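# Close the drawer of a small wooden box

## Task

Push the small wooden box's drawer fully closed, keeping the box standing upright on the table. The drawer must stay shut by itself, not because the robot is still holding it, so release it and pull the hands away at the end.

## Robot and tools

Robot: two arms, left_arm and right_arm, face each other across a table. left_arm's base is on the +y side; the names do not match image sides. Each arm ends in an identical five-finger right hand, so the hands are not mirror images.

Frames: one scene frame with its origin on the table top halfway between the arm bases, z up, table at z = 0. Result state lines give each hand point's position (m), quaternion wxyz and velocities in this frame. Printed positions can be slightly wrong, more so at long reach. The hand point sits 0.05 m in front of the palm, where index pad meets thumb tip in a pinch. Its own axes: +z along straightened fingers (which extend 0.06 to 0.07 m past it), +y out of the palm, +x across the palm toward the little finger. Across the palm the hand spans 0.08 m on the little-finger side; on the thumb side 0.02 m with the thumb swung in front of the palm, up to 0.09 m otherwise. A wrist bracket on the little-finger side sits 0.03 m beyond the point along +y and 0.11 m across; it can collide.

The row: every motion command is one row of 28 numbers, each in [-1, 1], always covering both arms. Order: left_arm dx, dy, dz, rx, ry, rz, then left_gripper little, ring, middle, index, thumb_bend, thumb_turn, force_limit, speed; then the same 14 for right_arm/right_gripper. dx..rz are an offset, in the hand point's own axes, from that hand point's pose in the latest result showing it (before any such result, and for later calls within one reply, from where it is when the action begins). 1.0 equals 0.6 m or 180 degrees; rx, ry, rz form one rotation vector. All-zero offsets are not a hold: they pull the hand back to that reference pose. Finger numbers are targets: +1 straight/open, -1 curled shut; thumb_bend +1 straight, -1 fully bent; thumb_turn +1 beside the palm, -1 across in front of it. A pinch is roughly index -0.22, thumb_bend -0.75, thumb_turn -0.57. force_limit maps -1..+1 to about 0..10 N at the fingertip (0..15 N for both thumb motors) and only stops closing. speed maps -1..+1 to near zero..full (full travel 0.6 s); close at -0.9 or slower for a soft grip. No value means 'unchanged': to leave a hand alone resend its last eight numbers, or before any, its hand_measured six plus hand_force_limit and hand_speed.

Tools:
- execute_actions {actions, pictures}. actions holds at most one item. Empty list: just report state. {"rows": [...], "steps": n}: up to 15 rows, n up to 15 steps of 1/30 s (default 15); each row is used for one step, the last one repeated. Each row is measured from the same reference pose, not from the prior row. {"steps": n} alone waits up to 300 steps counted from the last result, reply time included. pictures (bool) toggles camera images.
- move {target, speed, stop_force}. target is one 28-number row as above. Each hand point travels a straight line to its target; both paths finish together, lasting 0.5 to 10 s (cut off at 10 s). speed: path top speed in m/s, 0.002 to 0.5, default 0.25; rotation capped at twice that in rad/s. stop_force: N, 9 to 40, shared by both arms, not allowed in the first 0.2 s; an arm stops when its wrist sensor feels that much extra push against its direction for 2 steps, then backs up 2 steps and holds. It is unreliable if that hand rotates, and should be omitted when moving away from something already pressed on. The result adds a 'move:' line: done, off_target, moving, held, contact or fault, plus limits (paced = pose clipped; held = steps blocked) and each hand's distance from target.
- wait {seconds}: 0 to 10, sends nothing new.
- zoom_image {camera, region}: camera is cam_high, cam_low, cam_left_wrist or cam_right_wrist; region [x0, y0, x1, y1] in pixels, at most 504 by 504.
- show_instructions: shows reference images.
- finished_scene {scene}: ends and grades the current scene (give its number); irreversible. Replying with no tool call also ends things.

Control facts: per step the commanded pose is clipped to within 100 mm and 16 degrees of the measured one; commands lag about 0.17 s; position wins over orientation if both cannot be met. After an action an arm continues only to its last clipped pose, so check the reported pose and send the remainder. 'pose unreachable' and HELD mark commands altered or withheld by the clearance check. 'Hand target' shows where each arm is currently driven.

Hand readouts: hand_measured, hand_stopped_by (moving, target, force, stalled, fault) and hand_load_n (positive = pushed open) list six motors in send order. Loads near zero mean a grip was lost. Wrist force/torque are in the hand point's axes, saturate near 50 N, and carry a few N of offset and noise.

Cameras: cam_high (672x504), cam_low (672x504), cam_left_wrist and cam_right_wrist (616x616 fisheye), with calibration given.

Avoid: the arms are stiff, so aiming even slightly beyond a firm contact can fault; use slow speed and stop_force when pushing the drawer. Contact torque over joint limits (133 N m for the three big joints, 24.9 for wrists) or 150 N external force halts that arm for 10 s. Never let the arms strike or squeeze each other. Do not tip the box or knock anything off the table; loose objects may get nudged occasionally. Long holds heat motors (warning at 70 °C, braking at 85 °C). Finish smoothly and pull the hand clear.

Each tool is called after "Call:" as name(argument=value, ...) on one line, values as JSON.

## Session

Call:
execute_actions(actions=[])

Scene clock: 0.00 s of 4800.00 s.
left_arm: end_effector_position=(+0.3228, +0.5167, +0.4844) hand_measured=(+1.000, +1.000, +1.000, +1.000, +1.000, +1.000) hand_load_n=(+0.0, +0.0, +0.0, +0.0, +0.0, +0.0) hand_stopped_by=(target, target, target, target, target, target) hand_force_limit=0.00 hand_speed=-0.80 end_effector_quat_wxyz=(+0.011, +0.340, +0.940, -0.011) end_effector_velocity=(+0.000, -0.000, -0.000) end_effector_angular_velocity=(+0.000, +0.000, +0.000) | right_arm: end_effector_position=(+0.1295, -0.2552, +0.4788) hand_measured=(+1.000, +1.000, +1.000, +1.000, +1.000, +1.000) hand_load_n=(+0.0, +0.0, +0.0, +0.0, +0.0, +0.0) hand_stopped_by=(target, target, target, target, target, target) hand_force_limit=0.00 hand_speed=-0.80 end_effector_quat_wxyz=(+0.009, -0.344, +0.939, +0.001) end_effector_velocity=(-0.000, -0.000, +0.000) end_effector_angular_velocity=(-0.001, +0.002, -0.000)
Joint positions: left_arm=[ 0.555 -1.721  1.315  1.945  1.574 -1.896] | right_arm=[-1.202 -1.719  1.333  1.939  1.569 -1.886]
Joint velocities: left_arm=[ 0.     0.001 -0.    -0.     0.    -0.   ] | right_arm=[-0.    -0.     0.     0.002  0.    -0.   ]
Joint torques (N m, as the arm reports them, + toward a larger angle): no reading
Motor temperatures (°C, as the motors report them): left_arm=[22 23 22 27 25 23] | right_arm=[20 21 21 29 31 25]
Wrist force (N, on the end effector, along its own x y z axes, offset not removed): no reading
Wrist torque (N m, same axes, about the end effector's origin, offset not removed): no reading
Hand target (left_arm): +0.323, +0.517, +0.484; +0.011, +0.340, +0.940, -0.011
Hand target (right_arm): +0.129, -0.255, +0.479; +0.009, -0.344, +0.939, +0.001
camera_calibration (this result's frames):
cam_left_wrist: T_world_to_cam=[[0.705737, 0.707918, -0.0280556, -0.578021], [0.599401, -0.575506, 0.556338, -0.163725], [0.377696, -0.409445, -0.830482, 0.617651], [0, 0, 0, 1]] pos_world=[0.272784, 0.567861, 0.587818]
cam_right_wrist: T_world_to_cam=[[-0.552258, 0.830037, -0.077782, 0.326932], [0.684716, 0.504829, 0.525654, -0.205221], [0.475579, 0.237038, -0.847135, 0.529859], [0, 0, 0, 1]] pos_world=[0.069079, -0.293361, 0.582167]

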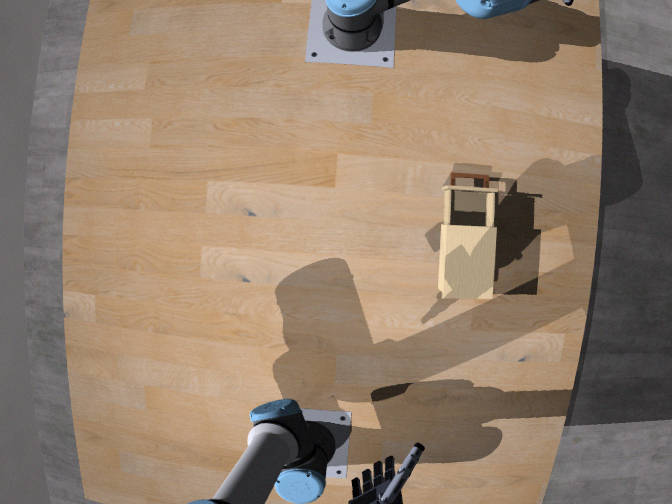

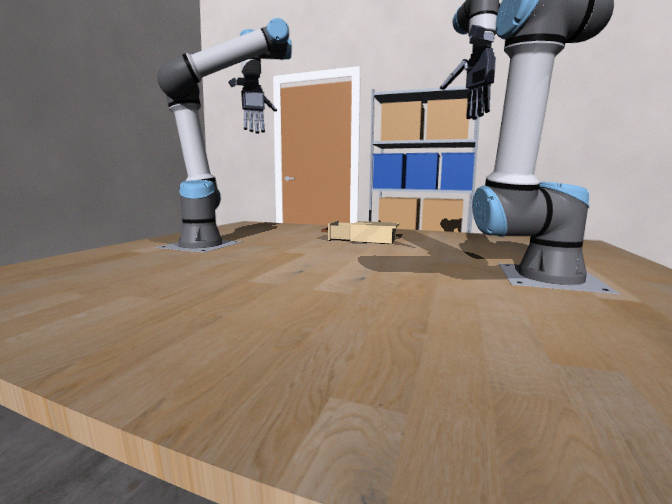

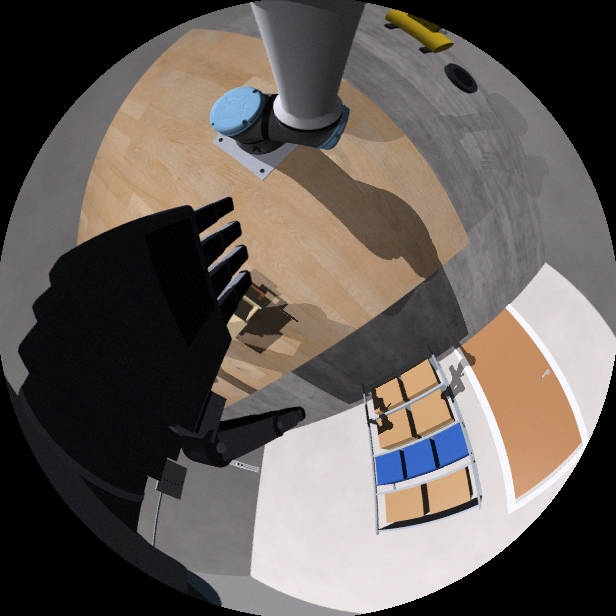

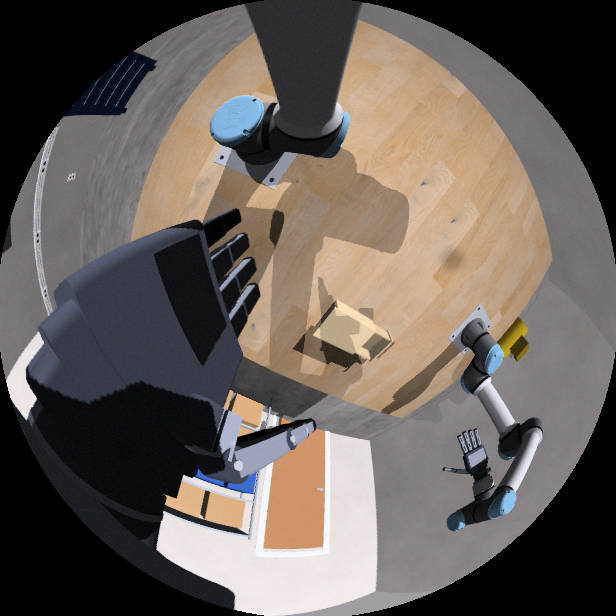

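Call:
zoom_image(camera="cam_high", region=[400, 150, 560, 320])

Call:
zoom_image(camera="cam_low", region=[300, 200, 420, 270])

Region (400, 150, 560, 320) of cam_high's 672x504 image, scaled by 2.965, with more detail than that image has; it fills the left 474 columns of this view, and the rest is white.

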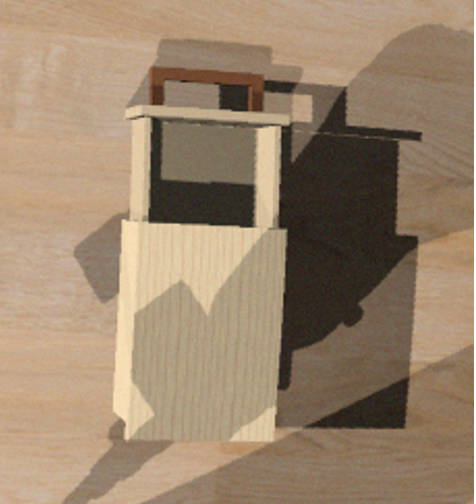

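Region (300, 200, 420, 270) of cam_low's 672x504 image, scaled by 4.200, with more detail than that image has; it fills the top 294 rows of this view, and the rest is white.

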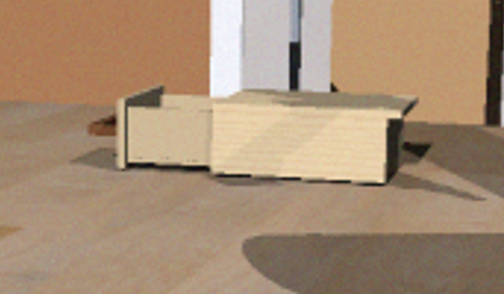

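Call:
move(target=[-0.2423,-0.172,0.6755,-0.007,0.007,-0.2367,1,1,1,1,1,1,0,-0.8,-0.4622,-0.1265,0.6068,-0.214,-0.0725,0.199,1,1,1,1,1,1,0,-0.8], speed=0.3)

Call:
zoom_image(camera="cam_low", region=[280, 130, 450, 260])

Scene clock: 17.83 s of 4800.00 s.
left_arm: end_effector_position=(+0.3743, +0.3332, +0.0851) hand_measured=(+1.000, +1.000, +1.000, +1.000, +1.000, +1.000) hand_load_n=(+0.0, +0.0, +0.0, +0.0, +0.0, +0.0) hand_stopped_by=(target, target, target, target, target, target) hand_force_limit=0.00 hand_speed=-0.80 end_effector_quat_wxyz=(+0.000, +0.025, -1.000, +0.001) end_effector_velocity=(+0.000, -0.000, -0.002) end_effector_angular_velocity=(+0.002, +0.001, +0.002) | right_arm: end_effector_position=(+0.3961, -0.1307, +0.1204) hand_measured=(+1.000, +1.000, +1.000, +1.000, +1.000, +1.000) hand_load_n=(+0.0, +0.0, +0.0, +0.0, +0.0, +0.0) hand_stopped_by=(target, target, target, target, target, target) hand_force_limit=0.00 hand_speed=-0.80 end_effector_quat_wxyz=(-0.001, -0.027, +0.938, +0.346) end_effector_velocity=(+0.001, +0.001, -0.001) end_effector_angular_velocity=(+0.002, -0.001, -0.002)
Joint positions: left_arm=[ 0.457 -1.105  1.66   1.014  1.571 -2.737] | right_arm=[-1.461 -1.095  1.822  0.761  0.869 -1.468]
Joint velocities: left_arm=[ 0.001  0.005 -0.001 -0.002 -0.    -0.001] | right_arm=[ 0.002  0.003 -0.002 -0.006 -0.001  0.005]
Joint torques (N m, as the arm reports them, + toward a larger angle): left_arm=[  7.9  -28.11 -24.8    1.07  -2.7   -1.41] | right_arm=[  9.9  -26.86 -22.21   0.26  -3.38   2.03]
Motor temperatures (°C, as the motors report them): left_arm=[22 23 22 27 25 23] | right_arm=[20 21 21 29 31 25]
Wrist force (N, on the end effector, along its own x y z axes, offset not removed): left_arm=[-0.7 1.0 -0.3] | right_arm=[-0.3 1.3 -3.1]
Wrist torque (N m, same axes, about the end effector's origin, offset not removed): left_arm=[0.33 0.05 -0.06] | right_arm=[0.48 0.08 0.02]
Hand target (left_arm): +0.374, +0.333, +0.085; -0.000, -0.025, +1.000, -0.001
Hand target (right_arm): +0.396, -0.131, +0.120; -0.001, -0.027, +0.938, +0.346
Off the commanded pose (left_arm): 0.001 m, 0 deg.
Off the commanded pose (right_arm): 0.000 m, 0 deg.
After step 90, 12.50 s passed at rest.
move: done
camera_calibration (this result's frames):
cam_left_wrist: T_world_to_cam=[[0.0396977, 0.999035, -0.0188058, -0.344137], [0.846776, -0.023644, 0.531424, -0.352318], [0.530467, -0.0370206, -0.846897, 0.0116286], [0, 0, 0, 1]] pos_world=[0.305827, 0.335905, 0.190607]
cam_right_wrist: T_world_to_cam=[[0.063077, 0.807527, 0.586448, 0.0163128], [0.870271, -0.33214, 0.363746, -0.425603], [0.488518, 0.487425, -0.723718, 0.0827007], [0, 0, 0, 1]] pos_world=[0.32896, -0.194843, 0.205097]

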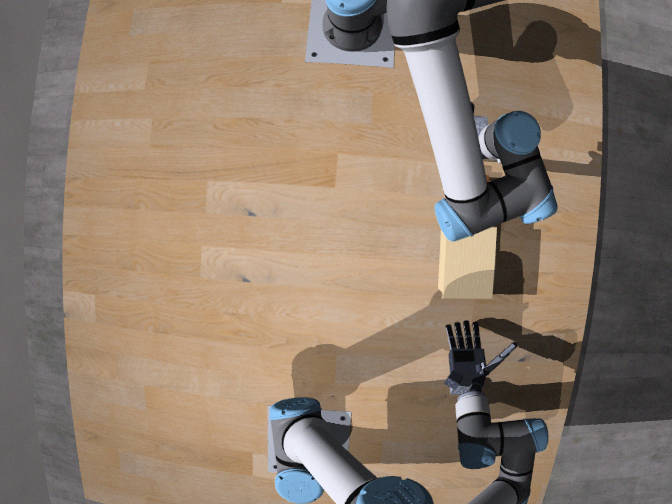

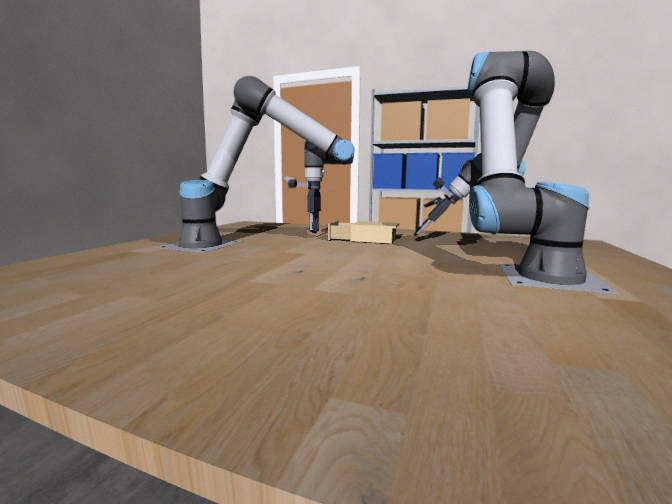

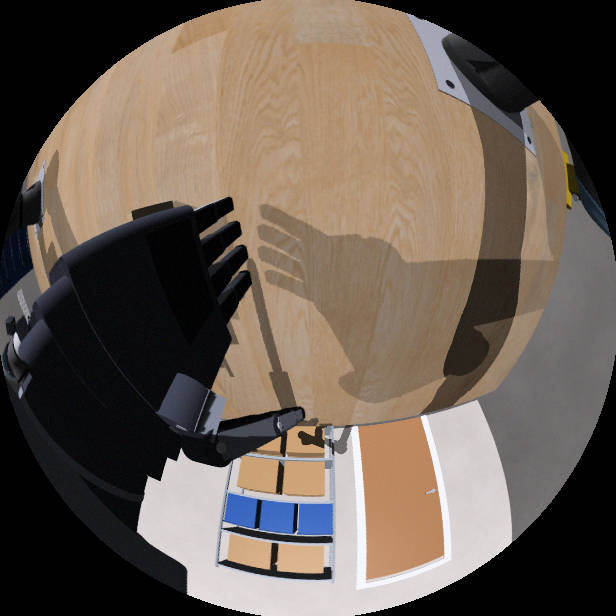

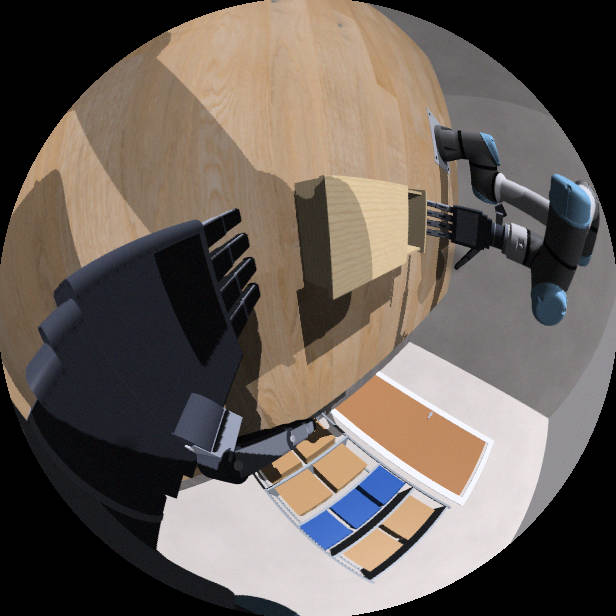

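Region (280, 130, 450, 260) of cam_low's 672x504 image, scaled by 2.965, with more detail than that image has; it fills the top 385 rows of this view, and the rest is white.

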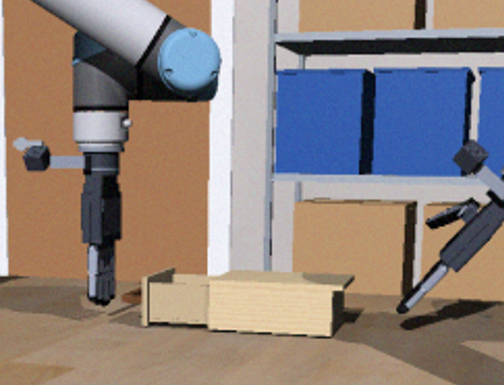

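Call:
move(target=[0,-0.05,0.013,0,0,0,1,1,1,1,1,1,0,-0.8,0,0.077,0.077,0,0,0,1,1,1,1,1,1,0,-0.8], speed=0.07, stop_force=12)

Call:
move(target=[0,-0.12,0,0,0,0,1,1,1,1,1,1,0,-0.8,0,0,0,0,0,0,1,1,1,1,1,1,0,-0.8], speed=0.03, stop_force=20)

Call:
zoom_image(camera="cam_low", region=[280, 130, 450, 260])

Scene clock: 22.43 s of 4800.00 s.
left_arm: end_effector_position=(+0.3758, +0.3034, +0.0774) hand_measured=(+1.000, +1.000, +1.000, +1.000, +1.000, +1.000) hand_load_n=(+0.0, +0.0, +0.0, +0.0, +0.0, +0.0) hand_stopped_by=(target, target, target, target, target, target) hand_force_limit=0.00 hand_speed=-0.80 end_effector_quat_wxyz=(-0.000, +0.025, -1.000, +0.001) end_effector_velocity=(-0.000, -0.001, +0.000) end_effector_angular_velocity=(-0.001, +0.000, -0.001) | right_arm: end_effector_position=(+0.3927, -0.0660, +0.1152) hand_measured=(+1.000, +1.000, +1.000, +1.000, +1.000, +1.000) hand_load_n=(+0.0, +0.0, +0.0, +0.0, +0.0, +0.0) hand_stopped_by=(target, target, target, target, target, target) hand_force_limit=0.00 hand_speed=-0.80 end_effector_quat_wxyz=(-0.001, -0.027, +0.938, +0.346) end_effector_velocity=(-0.000, +0.003, -0.000) end_effector_angular_velocity=(-0.001, -0.000, +0.000)
Joint positions: left_arm=[ 0.431 -1.047  1.59   1.026  1.571 -2.763] | right_arm=[-1.302 -1.052  1.725  0.685  0.893 -1.265]
Joint velocities: left_arm=[-0.002  0.001 -0.003  0.001  0.    -0.001] | right_arm=[ 0.006  0.002 -0.004 -0.003  0.002  0.007]
Joint torques (N m, as the arm reports them, + toward a larger angle): left_arm=[ -9.5  -29.96 -23.19   4.02  -2.56  -1.7 ] | right_arm=[ 11.39 -27.36 -23.05   0.29   1.25   2.03]
Motor temperatures (°C, as the motors report them): left_arm=[22 23 22 27 25 23] | right_arm=[20 21 21 29 31 25]
Wrist force (N, on the end effector, along its own x y z axes, offset not removed): left_arm=[0.2 2.1 1.8] | right_arm=[2.1 -0.1 -2.6]
Wrist torque (N m, same axes, about the end effector's origin, offset not removed): left_arm=[0.37 -0.15 0.02] | right_arm=[0.15 -0.28 0.23]
Hand target (left_arm): +0.376, +0.303, +0.077; +0.000, -0.025, +1.000, -0.001
Hand target (right_arm): +0.393, -0.066, +0.115; -0.001, -0.027, +0.938, +0.346
Off the commanded pose (left_arm): 0.000 m, 0 deg.
Off the commanded pose (right_arm): 0.000 m, 0 deg.
After step 90, 0.23 s passed at rest.
move: done
camera_calibration (this result's frames):
cam_left_wrist: T_world_to_cam=[[0.0397018, 0.999035, -0.018797, -0.31453], [0.84676, -0.0236511, 0.531449, -0.350205], [0.530491, -0.037016, -0.846882, 0.00317327], [0, 0, 0, 1]] pos_world=[0.307344, 0.306062, 0.182891]
cam_right_wrist: T_world_to_cam=[[0.0630057, 0.807626, 0.586319, -0.0326143], [0.870327, -0.331979, 0.36376, -0.399322], [0.488428, 0.48737, -0.723815, 0.0490043], [0, 0, 0, 1]] pos_world=[0.32566, -0.13011, 0.19985]

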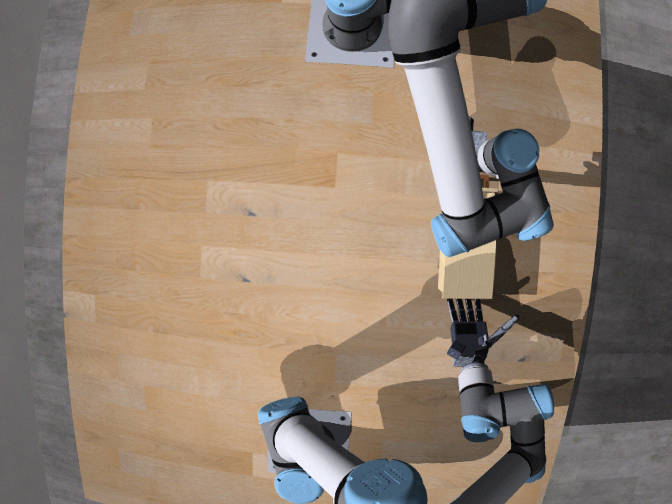

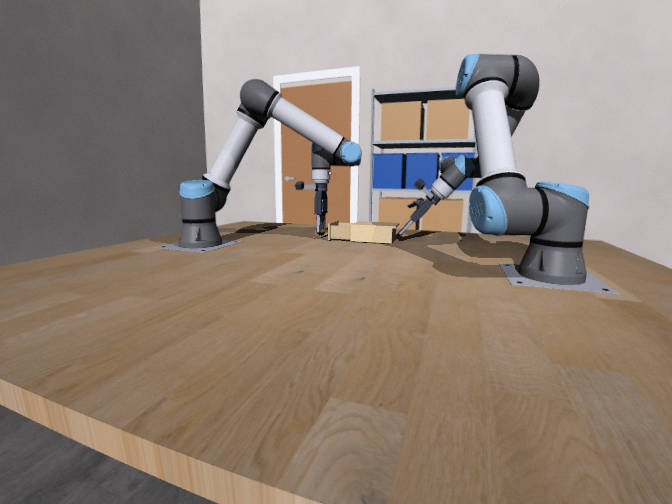

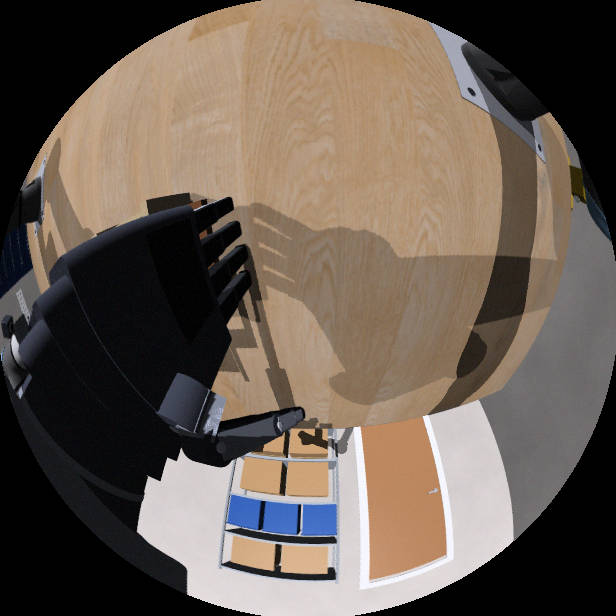

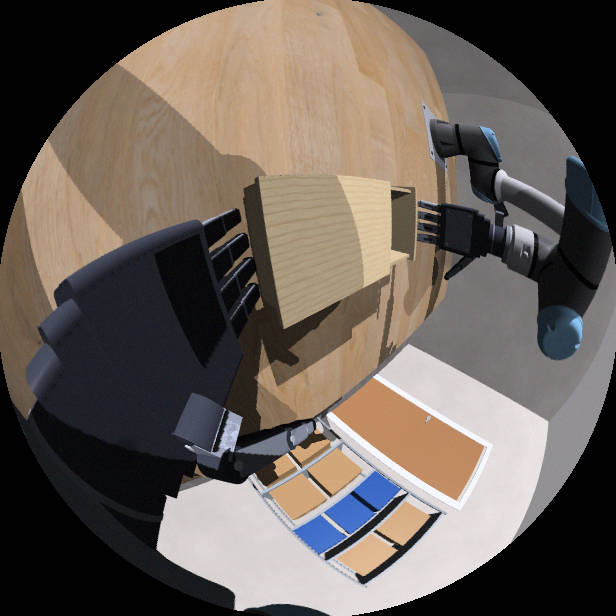

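Scene clock: 25.20 s of 4800.00 s.
left_arm: end_effector_position=(+0.3794, +0.2317, +0.0775) hand_measured=(+1.000, +1.000, +1.000, +1.000, +1.000, +1.000) hand_load_n=(+0.0, -2.5, -1.5, -0.5, +0.0, +0.0) hand_stopped_by=(target, target, target, target, target, target) hand_force_limit=0.00 hand_speed=-0.80 end_effector_quat_wxyz=(-0.000, +0.025, -1.000, +0.001) end_effector_velocity=(-0.000, -0.002, +0.001) end_effector_angular_velocity=(-0.000, +0.000, -0.000) | right_arm: end_effector_position=(+0.3927, -0.0660, +0.1152) hand_measured=(+1.000, +1.000, +1.000, +1.000, +1.000, +1.000) hand_load_n=(+0.0, +0.0, +0.0, +0.0, +0.0, +0.0) hand_stopped_by=(target, target, target, target, target, target) hand_force_limit=0.00 hand_speed=-0.80 end_effector_quat_wxyz=(-0.001, -0.027, +0.938, +0.346) end_effector_velocity=(+0.000, +0.000, +0.001) end_effector_angular_velocity=(+0.001, -0.002, +0.000)
Joint positions: left_arm=[ 0.379 -0.921  1.378  1.112  1.571 -2.815] | right_arm=[-1.302 -1.052  1.725  0.685  0.893 -1.265]
Joint velocities: left_arm=[-0.001  0.002 -0.007  0.005  0.    -0.001] | right_arm=[-0.    -0.001  0.    -0.    -0.    -0.001]
Joint torques (N m, as the arm reports them, + toward a larger angle): left_arm=[-11.64 -37.75 -26.09   1.64  -2.37  -1.7 ] | right_arm=[-10.47 -40.51  -3.69   2.73  -3.73  -2.75]
Motor temperatures (°C, as the motors report them): left_arm=[22 23 22 27 25 23] | right_arm=[20 21 21 29 31 25]
Wrist force (N, on the end effector, along its own x y z axes, offset not removed): left_arm=[1.7 7.6 1.0] | right_arm=[-0.1 1.4 -4.0]
Wrist torque (N m, same axes, about the end effector's origin, offset not removed): left_arm=[-0.07 0.00 0.28] | right_arm=[0.98 -0.04 0.01]
Hand target (left_arm): +0.379, +0.231, +0.077; +0.000, -0.025, +1.000, -0.001
Hand target (right_arm): +0.393, -0.066, +0.115; -0.001, -0.027, +0.938, +0.346
Off the commanded pose (left_arm): 0.000 m, 0 deg.
Off the commanded pose (right_arm): 0.000 m, 0 deg.
move: done
camera_calibration (this result's frames):
cam_left_wrist: T_world_to_cam=[[0.0397142, 0.999035, -0.0187657, -0.243066], [0.846722, -0.0236756, 0.531509, -0.355038], [0.530551, -0.0369978, -0.846845, -0.0013467], [0, 0, 0, 1]] pos_world=[0.310986, 0.234376, 0.183004]
cam_right_wrist: T_world_to_cam=[[0.0630125, 0.807628, 0.586316, -0.0326144], [0.870327, -0.331982, 0.363757, -0.399323], [0.488426, 0.487365, -0.72382, 0.0490059], [0, 0, 0, 1]] pos_world=[0.325661, -0.130111, 0.19985]

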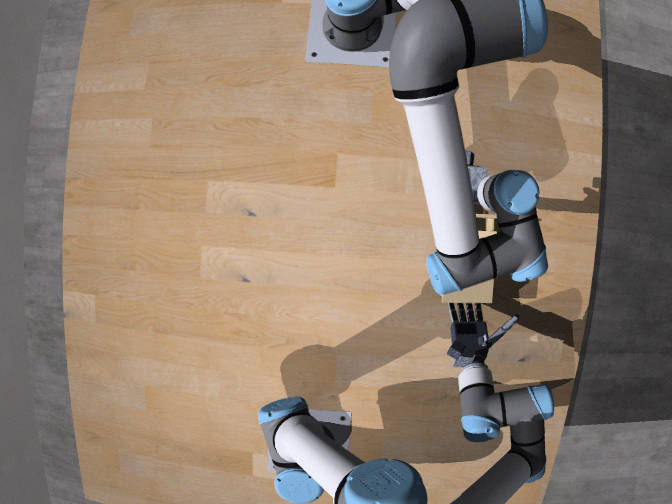

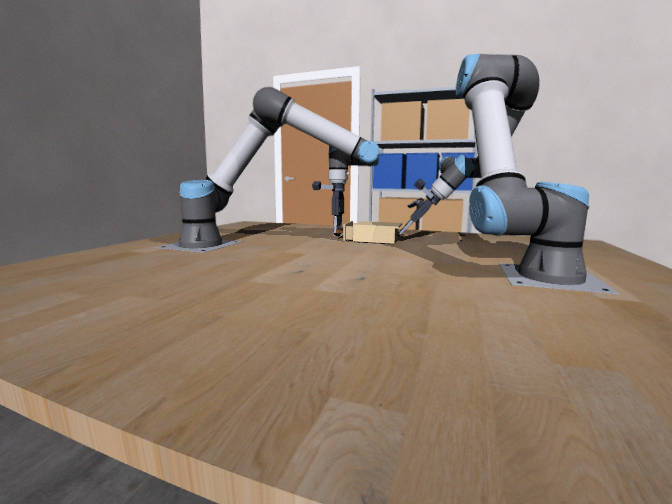

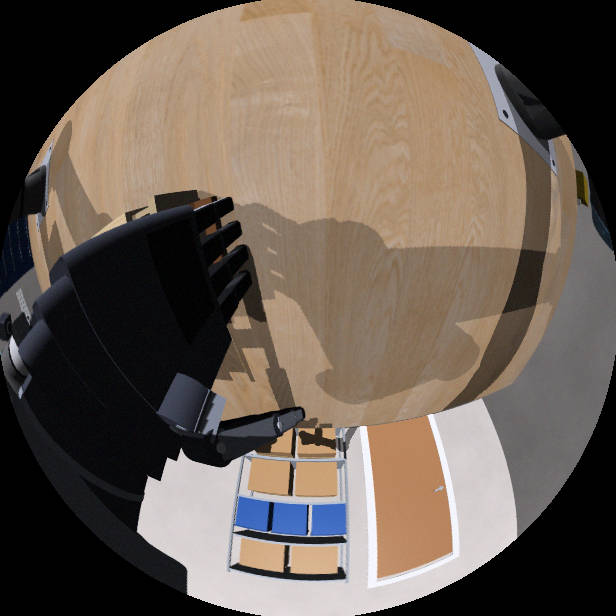

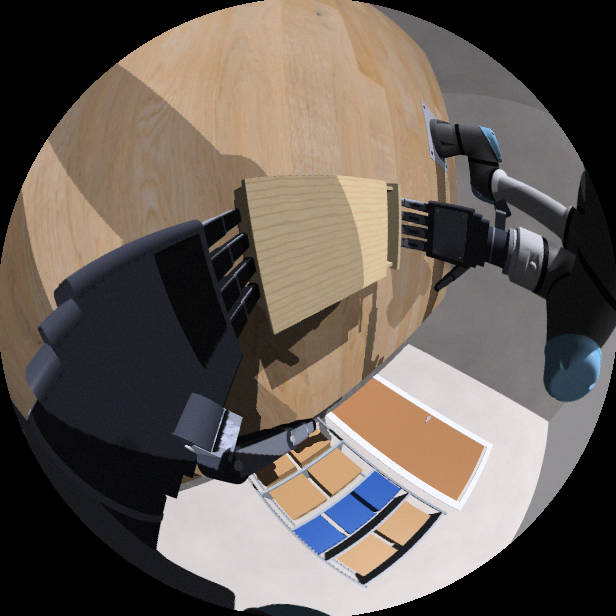

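Region (280, 130, 450, 260) of cam_low's 672x504 image, scaled by 2.965, with more detail than that image has; it fills the top 385 rows of this view, and the rest is white.

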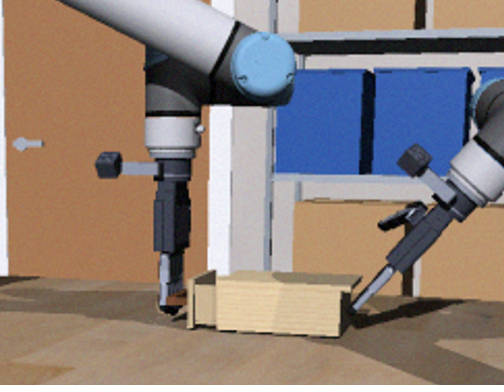

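Gap ≈ 3 cm left.

Call:
move(target=[0,-0.037,0,0,0,0,1,1,1,1,1,1,0,-0.8,0,0,0,0,0,0,1,1,1,1,1,1,0,-0.8], speed=0.025, stop_force=15)

Call:
move(target=[0,-0.04,0,0,0,0,1,1,1,1,1,1,0,-0.8,0,0,0,0,0,0,1,1,1,1,1,1,0,-0.8], speed=0.006, stop_force=12)

Call:
zoom_image(camera="cam_low", region=[320, 200, 420, 260])

Scene clock: 29.00 s of 4800.00 s.
left_arm: end_effector_position=(+0.3805, +0.2098, +0.0775) hand_measured=(+1.000, +1.000, +1.000, +1.000, +1.000, +1.000) hand_load_n=(+0.0, -2.5, -2.0, -1.0, +0.0, +0.0) hand_stopped_by=(target, target, target, target, target, target) hand_force_limit=0.00 hand_speed=-0.80 end_effector_quat_wxyz=(-0.000, +0.025, -1.000, +0.001) end_effector_velocity=(+0.000, -0.002, -0.000) end_effector_angular_velocity=(+0.001, -0.000, +0.000) | right_arm: end_effector_position=(+0.3927, -0.0660, +0.1152) hand_measured=(+1.000, +1.000, +1.000, +1.000, +1.000, +1.000) hand_load_n=(+0.0, +0.0, +0.5, +0.0, +0.0, +0.0) hand_stopped_by=(target, target, target, target, target, target) hand_force_limit=0.00 hand_speed=-0.80 end_effector_quat_wxyz=(-0.001, -0.027, +0.938, +0.346) end_effector_velocity=(+0.000, +0.000, +0.000) end_effector_angular_velocity=(+0.001, -0.002, -0.000)
Joint positions: left_arm=[ 0.366 -0.88   1.306  1.143  1.571 -2.828] | right_arm=[-1.302 -1.052  1.725  0.685  0.893 -1.265]
Joint velocities: left_arm=[-0.001  0.005 -0.008  0.004 -0.    -0.001] | right_arm=[-0.    -0.    -0.    -0.002 -0.    -0.   ]
Joint torques (N m, as the arm reports them, + toward a larger angle): left_arm=[ -8.61 -37.37 -29.16   0.96  -1.53  -1.86] | right_arm=[ -8.21 -40.13  -4.21   1.73  -3.67  -2.58]
Motor temperatures (°C, as the motors report them): left_arm=[22 23 22 27 25 23] | right_arm=[20 21 21 29 31 25]
Wrist force (N, on the end effector, along its own x y z axes, offset not removed): left_arm=[3.9 9.6 -2.0] | right_arm=[1.6 -1.9 -5.9]
Wrist torque (N m, same axes, about the end effector's origin, offset not removed): left_arm=[0.12 0.03 0.58] | right_arm=[0.41 -0.20 0.11]
Hand target (left_arm): +0.381, +0.209, +0.078; +0.000, -0.025, +1.000, -0.001
Hand target (right_arm): +0.393, -0.066, +0.115; -0.001, -0.027, +0.938, +0.346
Off the commanded pose (left_arm): 0.000 m, 0 deg.
Off the commanded pose (right_arm): 0.000 m, 0 deg.
move: done
camera_calibration (this result's frames):
cam_left_wrist: T_world_to_cam=[[0.0397309, 0.999034, -0.0187907, -0.221216], [0.846728, -0.0236769, 0.531499, -0.356506], [0.530541, -0.0370276, -0.84685, -0.0027006], [0, 0, 0, 1]] pos_world=[0.312085, 0.212461, 0.183039]
cam_right_wrist: T_world_to_cam=[[0.0630122, 0.807627, 0.586318, -0.0326151], [0.870327, -0.331982, 0.363756, -0.399323], [0.488426, 0.487367, -0.723819, 0.0490064], [0, 0, 0, 1]] pos_world=[0.325661, -0.130111, 0.19985]

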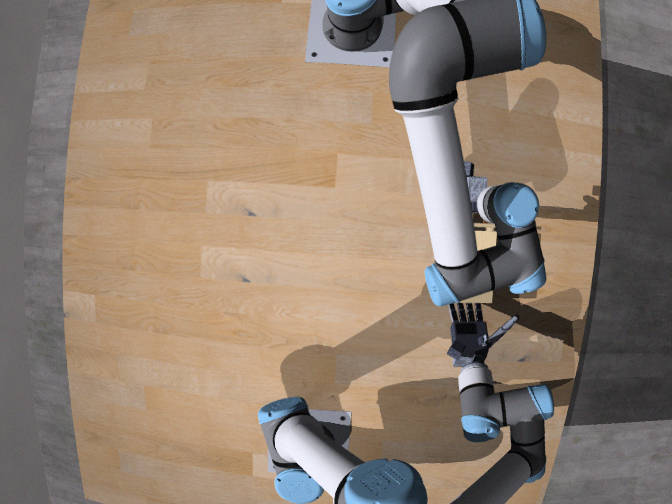

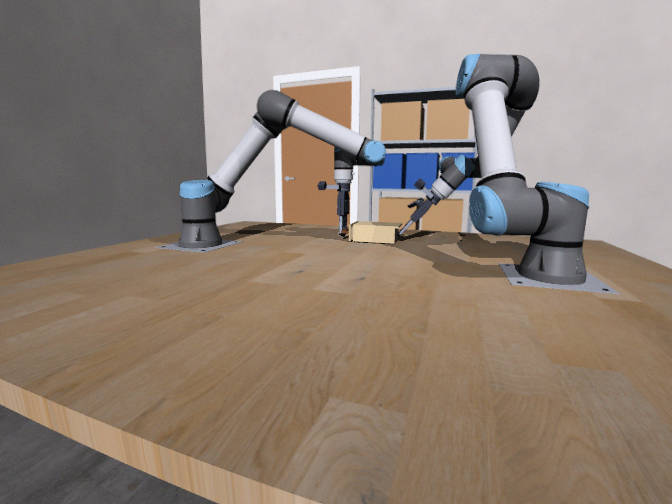

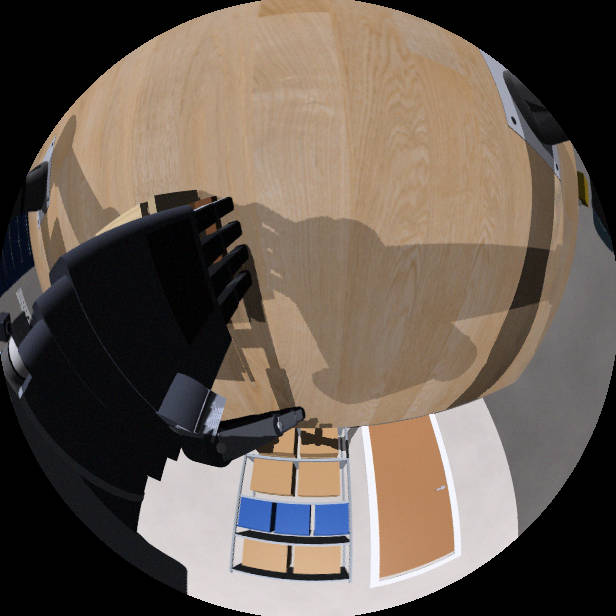

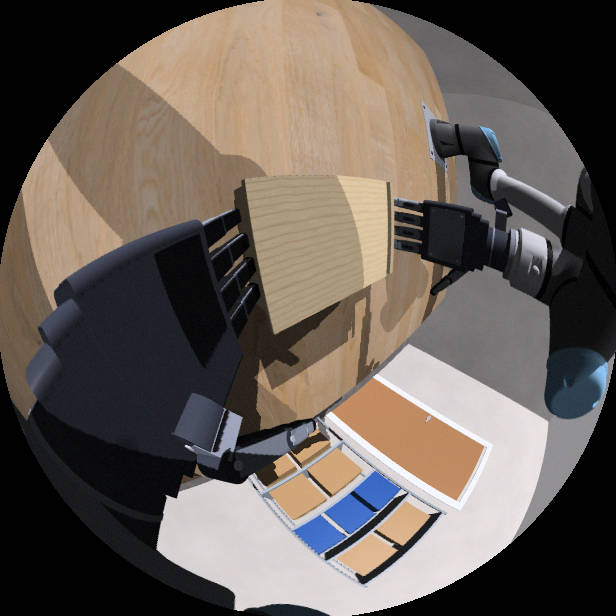

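Scene clock: 31.13 s of 4800.00 s.
left_arm: end_effector_position=(+0.3810, +0.1993, +0.0775) hand_measured=(+1.000, +1.000, +1.000, +1.000, +1.000, +1.000) hand_load_n=(-2.0, -5.5, -4.5, -3.5, +0.0, +0.0) hand_stopped_by=(target, target, target, target, target, target) hand_force_limit=0.00 hand_speed=-0.80 end_effector_quat_wxyz=(-0.000, +0.025, -1.000, +0.001) end_effector_velocity=(-0.000, +0.001, -0.000) end_effector_angular_velocity=(-0.004, -0.001, +0.000) | right_arm: end_effector_position=(+0.3928, -0.0660, +0.1152) hand_measured=(+1.000, +1.000, +1.000, +1.000, +1.000, +1.000) hand_load_n=(+0.0, +0.0, +1.0, +0.0, +0.0, +0.0) hand_stopped_by=(target, target, target, target, target, target) hand_force_limit=0.00 hand_speed=-0.80 end_effector_quat_wxyz=(-0.001, -0.027, +0.938, +0.346) end_effector_velocity=(+0.001, -0.000, +0.000) end_effector_angular_velocity=(+0.000, -0.001, -0.001)
Joint positions: left_arm=[ 0.36  -0.859  1.269  1.16   1.571 -2.834] | right_arm=[-1.302 -1.052  1.725  0.685  0.893 -1.265]
Joint velocities: left_arm=[ 0.    -0.004  0.007 -0.007  0.     0.   ] | right_arm=[-0.001 -0.001 -0.     0.001 -0.    -0.   ]
Joint torques (N m, as the arm reports them, + toward a larger angle): left_arm=[  0.96 -55.24 -14.97  -6.26   0.02   0.75] | right_arm=[ -5.46 -38.7   -4.4    1.53  -3.8   -2.57]
Motor temperatures (°C, as the motors report them): left_arm=[22 23 22 27 25 23] | right_arm=[20 21 21 29 31 25]
Wrist force (N, on the end effector, along its own x y z axes, offset not removed): left_arm=[-0.1 22.5 -7.2] | right_arm=[-0.4 -4.5 -14.5]
Wrist torque (N m, same axes, about the end effector's origin, offset not removed): left_arm=[-0.32 -0.18 0.63] | right_arm=[1.76 0.29 -0.10]
Hand target (left_arm): +0.381, +0.200, +0.078; +0.000, -0.025, +1.000, -0.001
Hand target (right_arm): +0.393, -0.066, +0.115; -0.001, -0.027, +0.938, +0.346
Off the commanded pose (left_arm): 0.014 m, 0 deg.
Off the commanded pose (right_arm): 0.000 m, 0 deg.
move: contact (left_arm)
camera_calibration (this result's frames):
cam_left_wrist: T_world_to_cam=[[0.0396501, 0.999045, -0.0183747, -0.210834], [0.846727, -0.0238295, 0.531494, -0.357138], [0.530549, -0.0366322, -0.846863, -0.0034112], [0, 0, 0, 1]] pos_world=[0.312567, 0.201997, 0.183054]
cam_right_wrist: T_world_to_cam=[[0.0630392, 0.807623, 0.586319, -0.0326174], [0.870313, -0.332015, 0.36376, -0.399341], [0.488448, 0.48735, -0.723815, 0.0489968], [0, 0, 0, 1]] pos_world=[0.325675, -0.130123, 0.199853]

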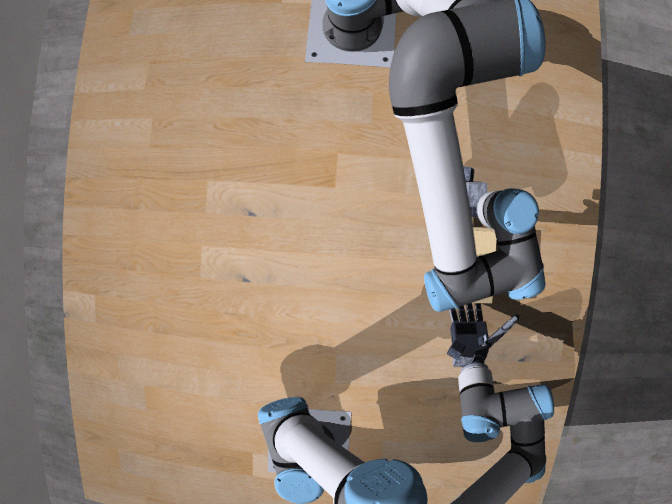

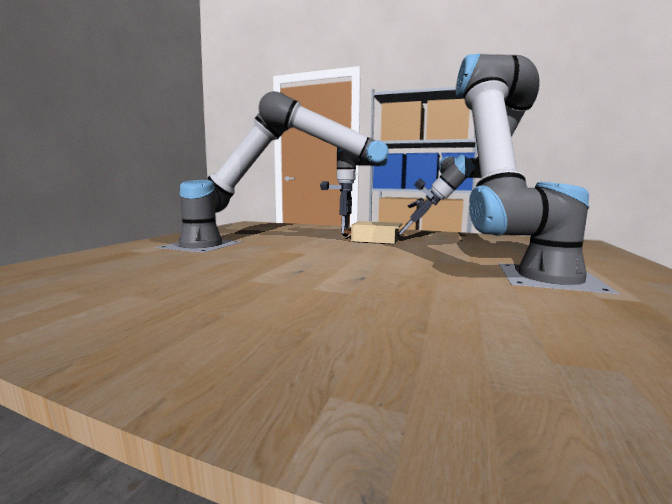

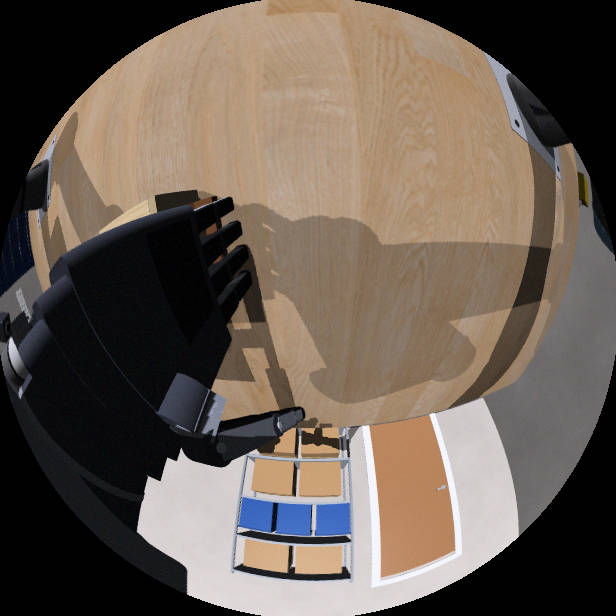

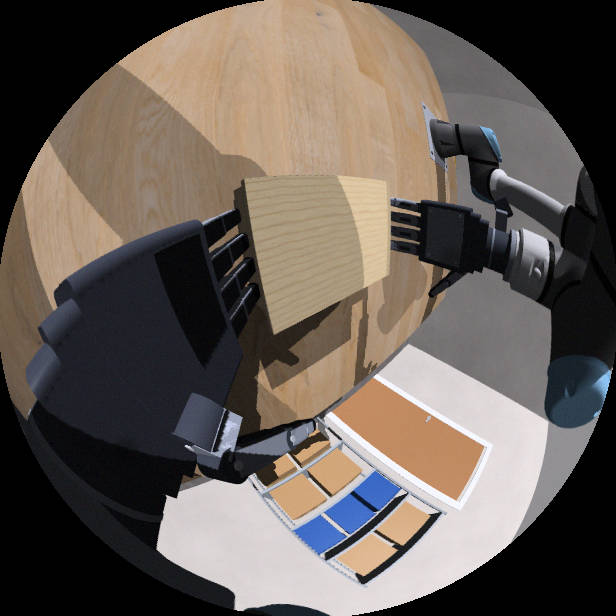

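Region (320, 200, 420, 260) of cam_low's 672x504 image, scaled by 5.040, with more detail than that image has; it fills the top 302 rows of this view, and the rest is white.

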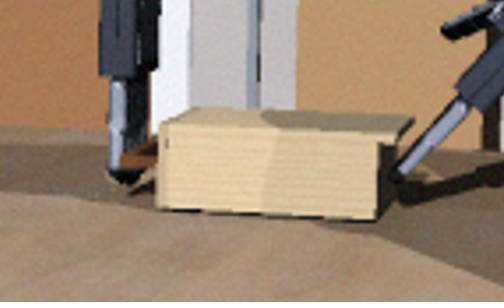

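Call:
move(target=[0,0.33,-0.13,0,0,0,1,1,1,1,1,1,0,-0.8,0,-0.09,-0.205,0,0,0,1,1,1,1,1,1,0,-0.8])

Scene clock: 33.80 s of 4800.00 s.
left_arm: end_effector_position=(+0.3709, +0.3969, +0.1551) hand_measured=(+1.000, +1.000, +1.000, +1.000, +1.000, +1.000) hand_load_n=(+0.0, +0.0, +0.0, +0.0, +0.0, +0.0) hand_stopped_by=(target, target, target, target, target, target) hand_force_limit=0.00 hand_speed=-0.80 end_effector_quat_wxyz=(+0.000, +0.025, -1.000, +0.001) end_effector_velocity=(-0.000, +0.002, +0.002) end_effector_angular_velocity=(-0.002, -0.000, -0.002) | right_arm: end_effector_position=(+0.3980, -0.1865, +0.1739) hand_measured=(+1.000, +1.000, +1.000, +1.000, +1.000, +1.000) hand_load_n=(+0.0, +0.0, +0.0, +0.0, +0.0, +0.0) hand_stopped_by=(target, target, target, target, target, target) hand_force_limit=0.00 hand_speed=-0.80 end_effector_quat_wxyz=(-0.001, -0.027, +0.938, +0.346) end_effector_velocity=(-0.000, -0.001, -0.000) end_effector_angular_velocity=(-0.000, +0.000, +0.002)
Joint positions: left_arm=[ 0.524 -1.286  1.719  1.136  1.571 -2.67 ] | right_arm=[-1.609 -1.197  1.848  0.963  0.866 -1.662]
Joint velocities: left_arm=[ 0.003 -0.006  0.003  0.001  0.001  0.005] | right_arm=[-0.004  0.001  0.001  0.004  0.    -0.009]
Joint torques (N m, as the arm reports them, + toward a larger angle): left_arm=[  7.68 -38.86  -8.01   3.94   2.46   1.65] | right_arm=[-11.24 -35.69  -2.93   3.8    1.14  -2.73]
Motor temperatures (°C, as the motors report them): left_arm=[22 23 22 27 25 23] | right_arm=[20 21 21 29 31 25]
Wrist force (N, on the end effector, along its own x y z axes, offset not removed): left_arm=[0.1 1.3 0.3] | right_arm=[-1.1 2.2 -4.4]
Wrist torque (N m, same axes, about the end effector's origin, offset not removed): left_arm=[0.36 -0.10 -0.03] | right_arm=[0.65 0.18 0.08]
Hand target (left_arm): +0.371, +0.397, +0.155; -0.000, -0.025, +1.000, -0.001
Hand target (right_arm): +0.398, -0.187, +0.174; -0.001, -0.027, +0.938, +0.346
Off the commanded pose (left_arm): 0.000 m, 0 deg.
Off the commanded pose (right_arm): 0.000 m, 0 deg.
move: done
camera_calibration (this result's frames):
cam_left_wrist: T_world_to_cam=[[0.0396148, 0.999046, -0.0183962, -0.406386], [0.846793, -0.0237927, 0.531391, -0.385143], [0.530446, -0.0366287, -0.846927, 0.0749148], [0, 0, 0, 1]] pos_world=[0.302497, 0.399579, 0.260633]
cam_right_wrist: T_world_to_cam=[[0.0631424, 0.807386, 0.586635, 0.0298438], [0.870197, -0.332342, 0.363739, -0.465316], [0.488641, 0.487521, -0.72357, 0.147544], [0, 0, 0, 1]] pos_world=[0.330936, -0.25067, 0.258504]

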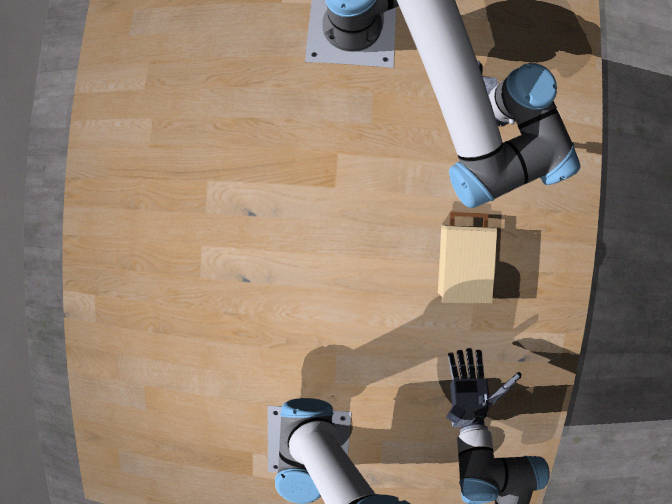

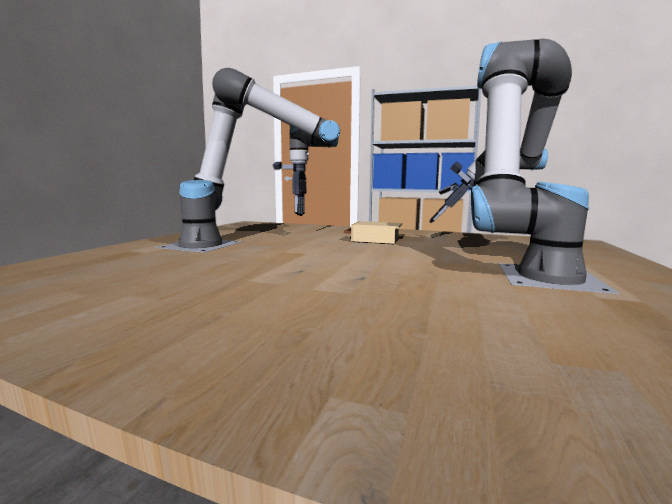

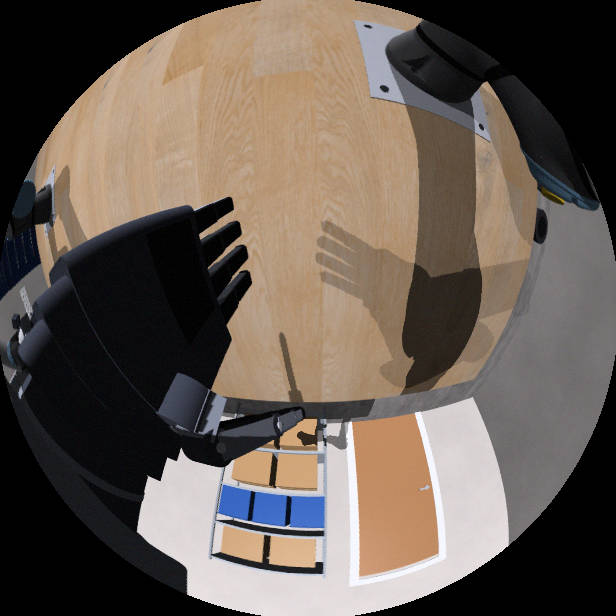

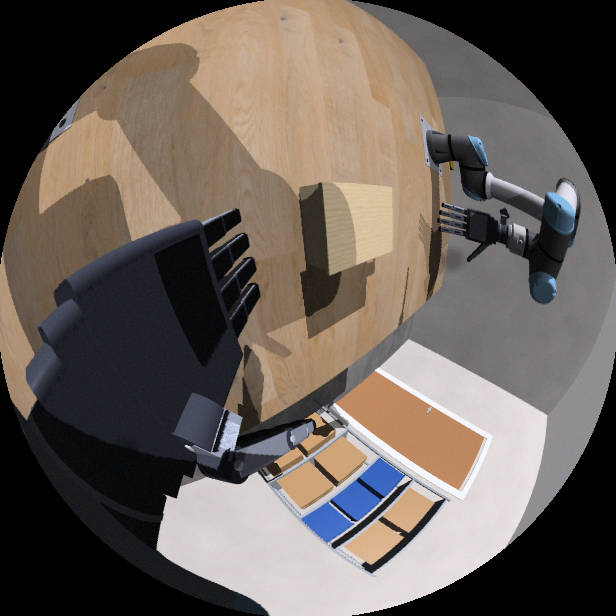

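Call:
finished_scene(scene=2)

The scene is finished: the task was done.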